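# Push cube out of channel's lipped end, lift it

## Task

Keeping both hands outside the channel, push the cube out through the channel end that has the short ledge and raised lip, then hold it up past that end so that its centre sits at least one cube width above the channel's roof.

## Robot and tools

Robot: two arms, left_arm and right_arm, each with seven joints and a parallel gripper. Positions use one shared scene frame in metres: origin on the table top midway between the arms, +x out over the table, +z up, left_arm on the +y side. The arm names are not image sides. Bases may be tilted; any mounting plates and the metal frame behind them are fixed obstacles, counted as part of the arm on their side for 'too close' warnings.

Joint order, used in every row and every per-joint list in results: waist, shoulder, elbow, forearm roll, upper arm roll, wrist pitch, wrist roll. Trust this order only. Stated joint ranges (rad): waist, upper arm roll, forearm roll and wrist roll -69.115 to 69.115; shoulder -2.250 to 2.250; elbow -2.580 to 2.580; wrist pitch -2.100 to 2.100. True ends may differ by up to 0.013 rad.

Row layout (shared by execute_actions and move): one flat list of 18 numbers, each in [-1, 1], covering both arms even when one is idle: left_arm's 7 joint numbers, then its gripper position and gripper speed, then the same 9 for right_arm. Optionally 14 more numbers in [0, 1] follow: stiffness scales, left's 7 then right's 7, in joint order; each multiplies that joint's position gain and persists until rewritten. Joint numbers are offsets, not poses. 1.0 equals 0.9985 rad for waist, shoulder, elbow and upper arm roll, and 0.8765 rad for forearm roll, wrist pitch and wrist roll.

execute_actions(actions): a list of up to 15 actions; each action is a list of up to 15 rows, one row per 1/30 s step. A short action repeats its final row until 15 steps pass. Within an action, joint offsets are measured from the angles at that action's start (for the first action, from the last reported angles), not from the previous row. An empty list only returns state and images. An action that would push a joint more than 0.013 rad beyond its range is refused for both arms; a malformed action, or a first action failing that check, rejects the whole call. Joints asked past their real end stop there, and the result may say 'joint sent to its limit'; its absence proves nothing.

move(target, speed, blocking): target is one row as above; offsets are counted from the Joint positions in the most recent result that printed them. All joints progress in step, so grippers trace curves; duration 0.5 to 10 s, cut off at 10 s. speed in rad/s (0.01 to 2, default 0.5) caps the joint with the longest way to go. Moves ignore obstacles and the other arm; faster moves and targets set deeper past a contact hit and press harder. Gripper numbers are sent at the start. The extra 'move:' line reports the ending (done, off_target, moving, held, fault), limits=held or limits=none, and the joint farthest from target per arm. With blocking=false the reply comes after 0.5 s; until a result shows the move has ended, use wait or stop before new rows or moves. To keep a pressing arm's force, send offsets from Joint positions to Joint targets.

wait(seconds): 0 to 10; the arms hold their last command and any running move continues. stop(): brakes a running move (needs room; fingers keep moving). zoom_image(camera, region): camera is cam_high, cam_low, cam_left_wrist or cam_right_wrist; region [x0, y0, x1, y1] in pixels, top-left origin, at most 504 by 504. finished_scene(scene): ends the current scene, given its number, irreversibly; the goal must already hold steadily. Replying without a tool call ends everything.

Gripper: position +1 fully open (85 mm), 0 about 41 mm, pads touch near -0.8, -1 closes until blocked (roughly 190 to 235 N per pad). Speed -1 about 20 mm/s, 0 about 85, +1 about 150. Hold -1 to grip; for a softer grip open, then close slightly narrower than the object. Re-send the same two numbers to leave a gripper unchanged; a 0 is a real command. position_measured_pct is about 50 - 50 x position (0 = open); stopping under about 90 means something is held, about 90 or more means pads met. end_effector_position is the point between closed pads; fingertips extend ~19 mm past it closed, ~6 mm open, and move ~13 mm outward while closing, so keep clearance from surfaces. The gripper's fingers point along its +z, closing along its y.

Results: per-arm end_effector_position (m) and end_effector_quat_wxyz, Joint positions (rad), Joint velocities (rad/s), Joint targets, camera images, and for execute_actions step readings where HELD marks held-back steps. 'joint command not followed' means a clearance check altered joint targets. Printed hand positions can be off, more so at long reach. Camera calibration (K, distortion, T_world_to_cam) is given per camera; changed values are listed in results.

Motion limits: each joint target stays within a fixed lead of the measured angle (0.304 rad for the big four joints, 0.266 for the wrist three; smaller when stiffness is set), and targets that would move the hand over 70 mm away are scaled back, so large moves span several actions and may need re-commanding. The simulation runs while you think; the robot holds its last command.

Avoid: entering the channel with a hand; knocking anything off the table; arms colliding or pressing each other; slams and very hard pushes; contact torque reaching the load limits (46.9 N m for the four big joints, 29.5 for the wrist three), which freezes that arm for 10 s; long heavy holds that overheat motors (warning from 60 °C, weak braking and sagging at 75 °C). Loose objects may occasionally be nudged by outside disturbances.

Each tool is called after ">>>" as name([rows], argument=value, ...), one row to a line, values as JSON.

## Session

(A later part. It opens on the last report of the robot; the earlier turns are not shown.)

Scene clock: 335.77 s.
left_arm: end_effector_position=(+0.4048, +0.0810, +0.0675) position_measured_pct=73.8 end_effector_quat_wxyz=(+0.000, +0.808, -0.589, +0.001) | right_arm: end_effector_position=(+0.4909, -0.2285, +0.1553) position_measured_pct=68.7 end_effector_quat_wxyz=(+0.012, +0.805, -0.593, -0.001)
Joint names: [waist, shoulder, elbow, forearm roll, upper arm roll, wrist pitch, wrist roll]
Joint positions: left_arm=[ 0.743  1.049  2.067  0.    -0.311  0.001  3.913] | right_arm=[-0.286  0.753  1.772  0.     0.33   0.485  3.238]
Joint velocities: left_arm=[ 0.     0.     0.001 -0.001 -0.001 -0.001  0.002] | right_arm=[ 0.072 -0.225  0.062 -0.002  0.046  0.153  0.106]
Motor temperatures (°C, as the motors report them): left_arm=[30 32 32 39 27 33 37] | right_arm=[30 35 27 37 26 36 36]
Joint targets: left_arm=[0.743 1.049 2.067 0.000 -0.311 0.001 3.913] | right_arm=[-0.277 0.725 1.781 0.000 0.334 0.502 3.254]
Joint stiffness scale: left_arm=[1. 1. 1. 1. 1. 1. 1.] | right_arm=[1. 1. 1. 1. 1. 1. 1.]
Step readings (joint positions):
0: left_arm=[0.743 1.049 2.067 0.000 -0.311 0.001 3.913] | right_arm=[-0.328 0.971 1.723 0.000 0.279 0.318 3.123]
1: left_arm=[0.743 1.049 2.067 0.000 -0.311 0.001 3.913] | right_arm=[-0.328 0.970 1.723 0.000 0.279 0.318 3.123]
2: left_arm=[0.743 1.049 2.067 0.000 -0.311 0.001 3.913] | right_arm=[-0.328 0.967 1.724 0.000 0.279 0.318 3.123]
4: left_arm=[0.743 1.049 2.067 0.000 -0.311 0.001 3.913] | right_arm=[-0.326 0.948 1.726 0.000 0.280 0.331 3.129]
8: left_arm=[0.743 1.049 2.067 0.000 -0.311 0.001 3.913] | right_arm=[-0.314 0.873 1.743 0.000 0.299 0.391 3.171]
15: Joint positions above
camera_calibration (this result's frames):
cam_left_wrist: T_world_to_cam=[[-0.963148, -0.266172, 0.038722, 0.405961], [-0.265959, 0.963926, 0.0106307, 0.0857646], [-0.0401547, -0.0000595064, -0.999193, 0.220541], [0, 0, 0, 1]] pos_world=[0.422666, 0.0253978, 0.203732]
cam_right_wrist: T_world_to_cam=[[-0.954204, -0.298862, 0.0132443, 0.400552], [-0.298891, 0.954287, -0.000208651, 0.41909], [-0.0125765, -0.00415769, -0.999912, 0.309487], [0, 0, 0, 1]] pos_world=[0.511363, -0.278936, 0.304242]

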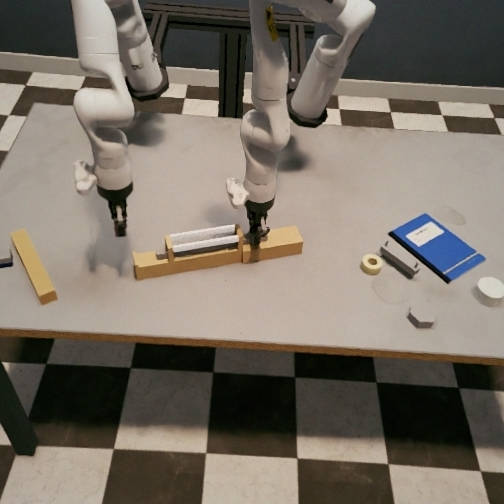

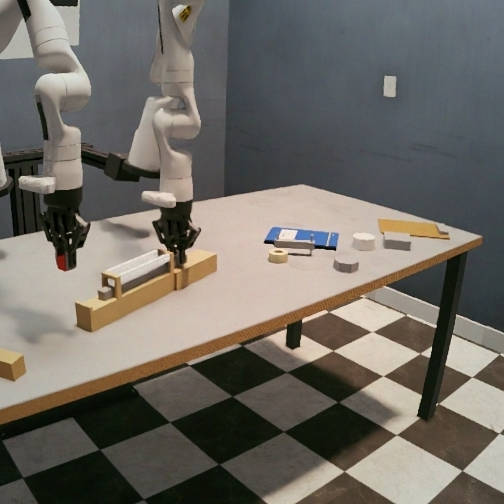

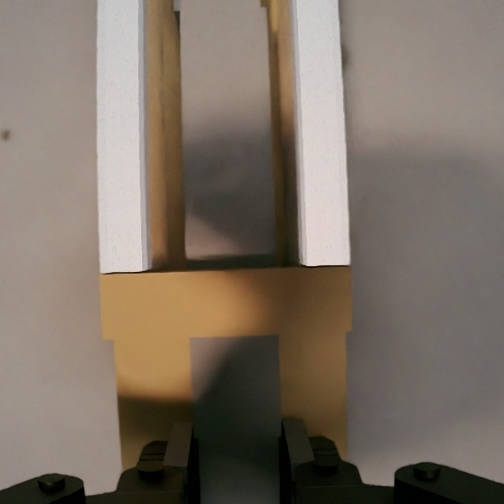

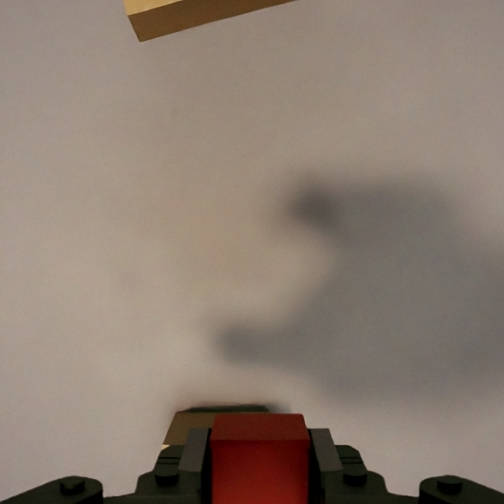

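>>> execute_actions(actions=[])

Scene clock: 336.70 s.
left_arm: end_effector_position=(+0.4048, +0.0810, +0.0675) position_measured_pct=73.8 end_effector_quat_wxyz=(+0.000, +0.808, -0.589, +0.001) | right_arm: end_effector_position=(+0.4934, -0.2334, +0.1647) position_measured_pct=68.7 end_effector_quat_wxyz=(+0.007, +0.803, -0.596, +0.001)
Joint names: [waist, shoulder, elbow, forearm roll, upper arm roll, wrist pitch, wrist roll]
Joint positions: left_arm=[ 0.743  1.049  2.067  0.    -0.311  0.001  3.913] | right_arm=[-0.279  0.728  1.777  0.     0.331  0.493  3.244]
Joint velocities: left_arm=[ 0.     0.001 -0.    -0.001  0.001 -0.    -0.001] | right_arm=[-0.    -0.001  0.    -0.001 -0.001 -0.     0.001]
Motor temperatures (°C, as the motors report them): left_arm=[30 32 32 39 27 33 37] | right_arm=[30 35 27 37 26 36 36]
Joint targets: left_arm=[0.743 1.049 2.067 0.000 -0.311 0.001 3.913] | right_arm=[-0.277 0.725 1.781 0.000 0.334 0.502 3.254]
Joint stiffness scale: left_arm=[1. 1. 1. 1. 1. 1. 1.] | right_arm=[1. 1. 1. 1. 1. 1. 1.]
camera_calibration (this result's frames):
cam_left_wrist: T_world_to_cam=[[-0.963148, -0.266172, 0.038722, 0.405961], [-0.265959, 0.963926, 0.0106306, 0.0857648], [-0.0401547, -0.0000596205, -0.999193, 0.220541], [0, 0, 0, 1]] pos_world=[0.422667, 0.0253977, 0.203732]
cam_right_wrist: T_world_to_cam=[[-0.956511, -0.29167, 0.00400371, 0.405723], [-0.291665, 0.956519, 0.00167846, 0.421209], [-0.00431918, 0.00043772, -0.999991, 0.315935], [0, 0, 0, 1]] pos_world=[0.512295, -0.284696, 0.3136]

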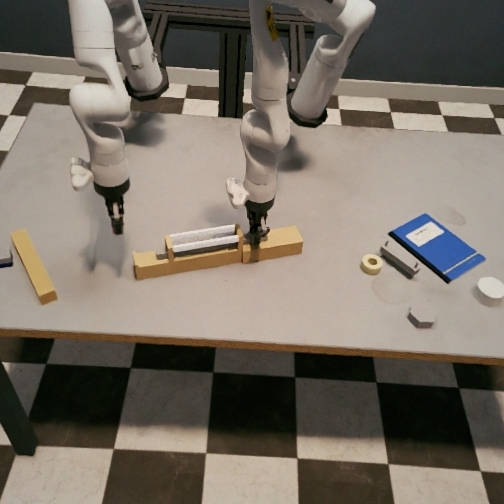

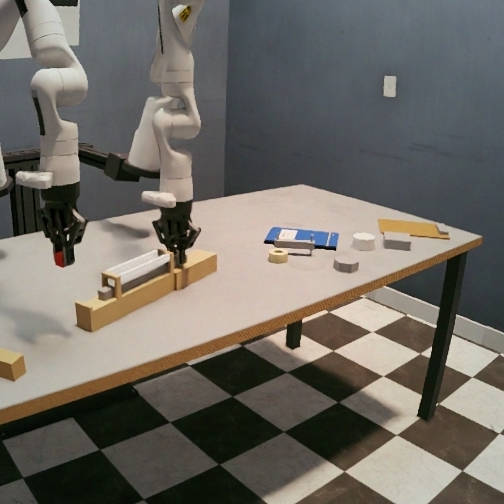

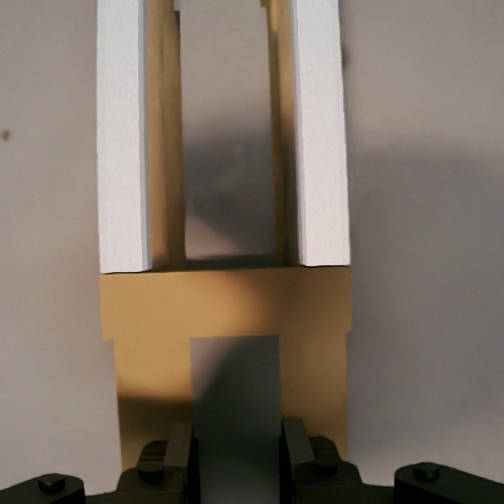

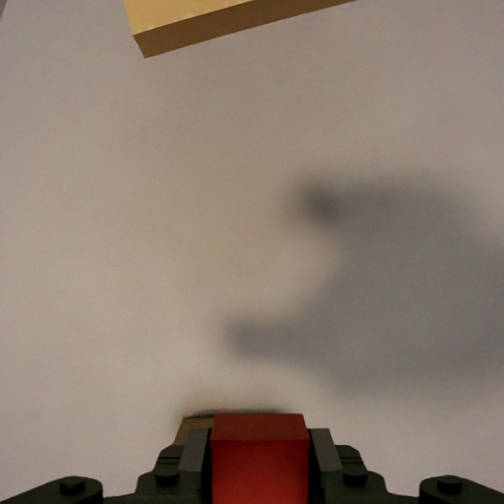

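The cube is held at about z = 0.156, above the required 0.118, and it is beyond the lip end.

>>> finished_scene(scene=2)

The scene is finished: the task was done.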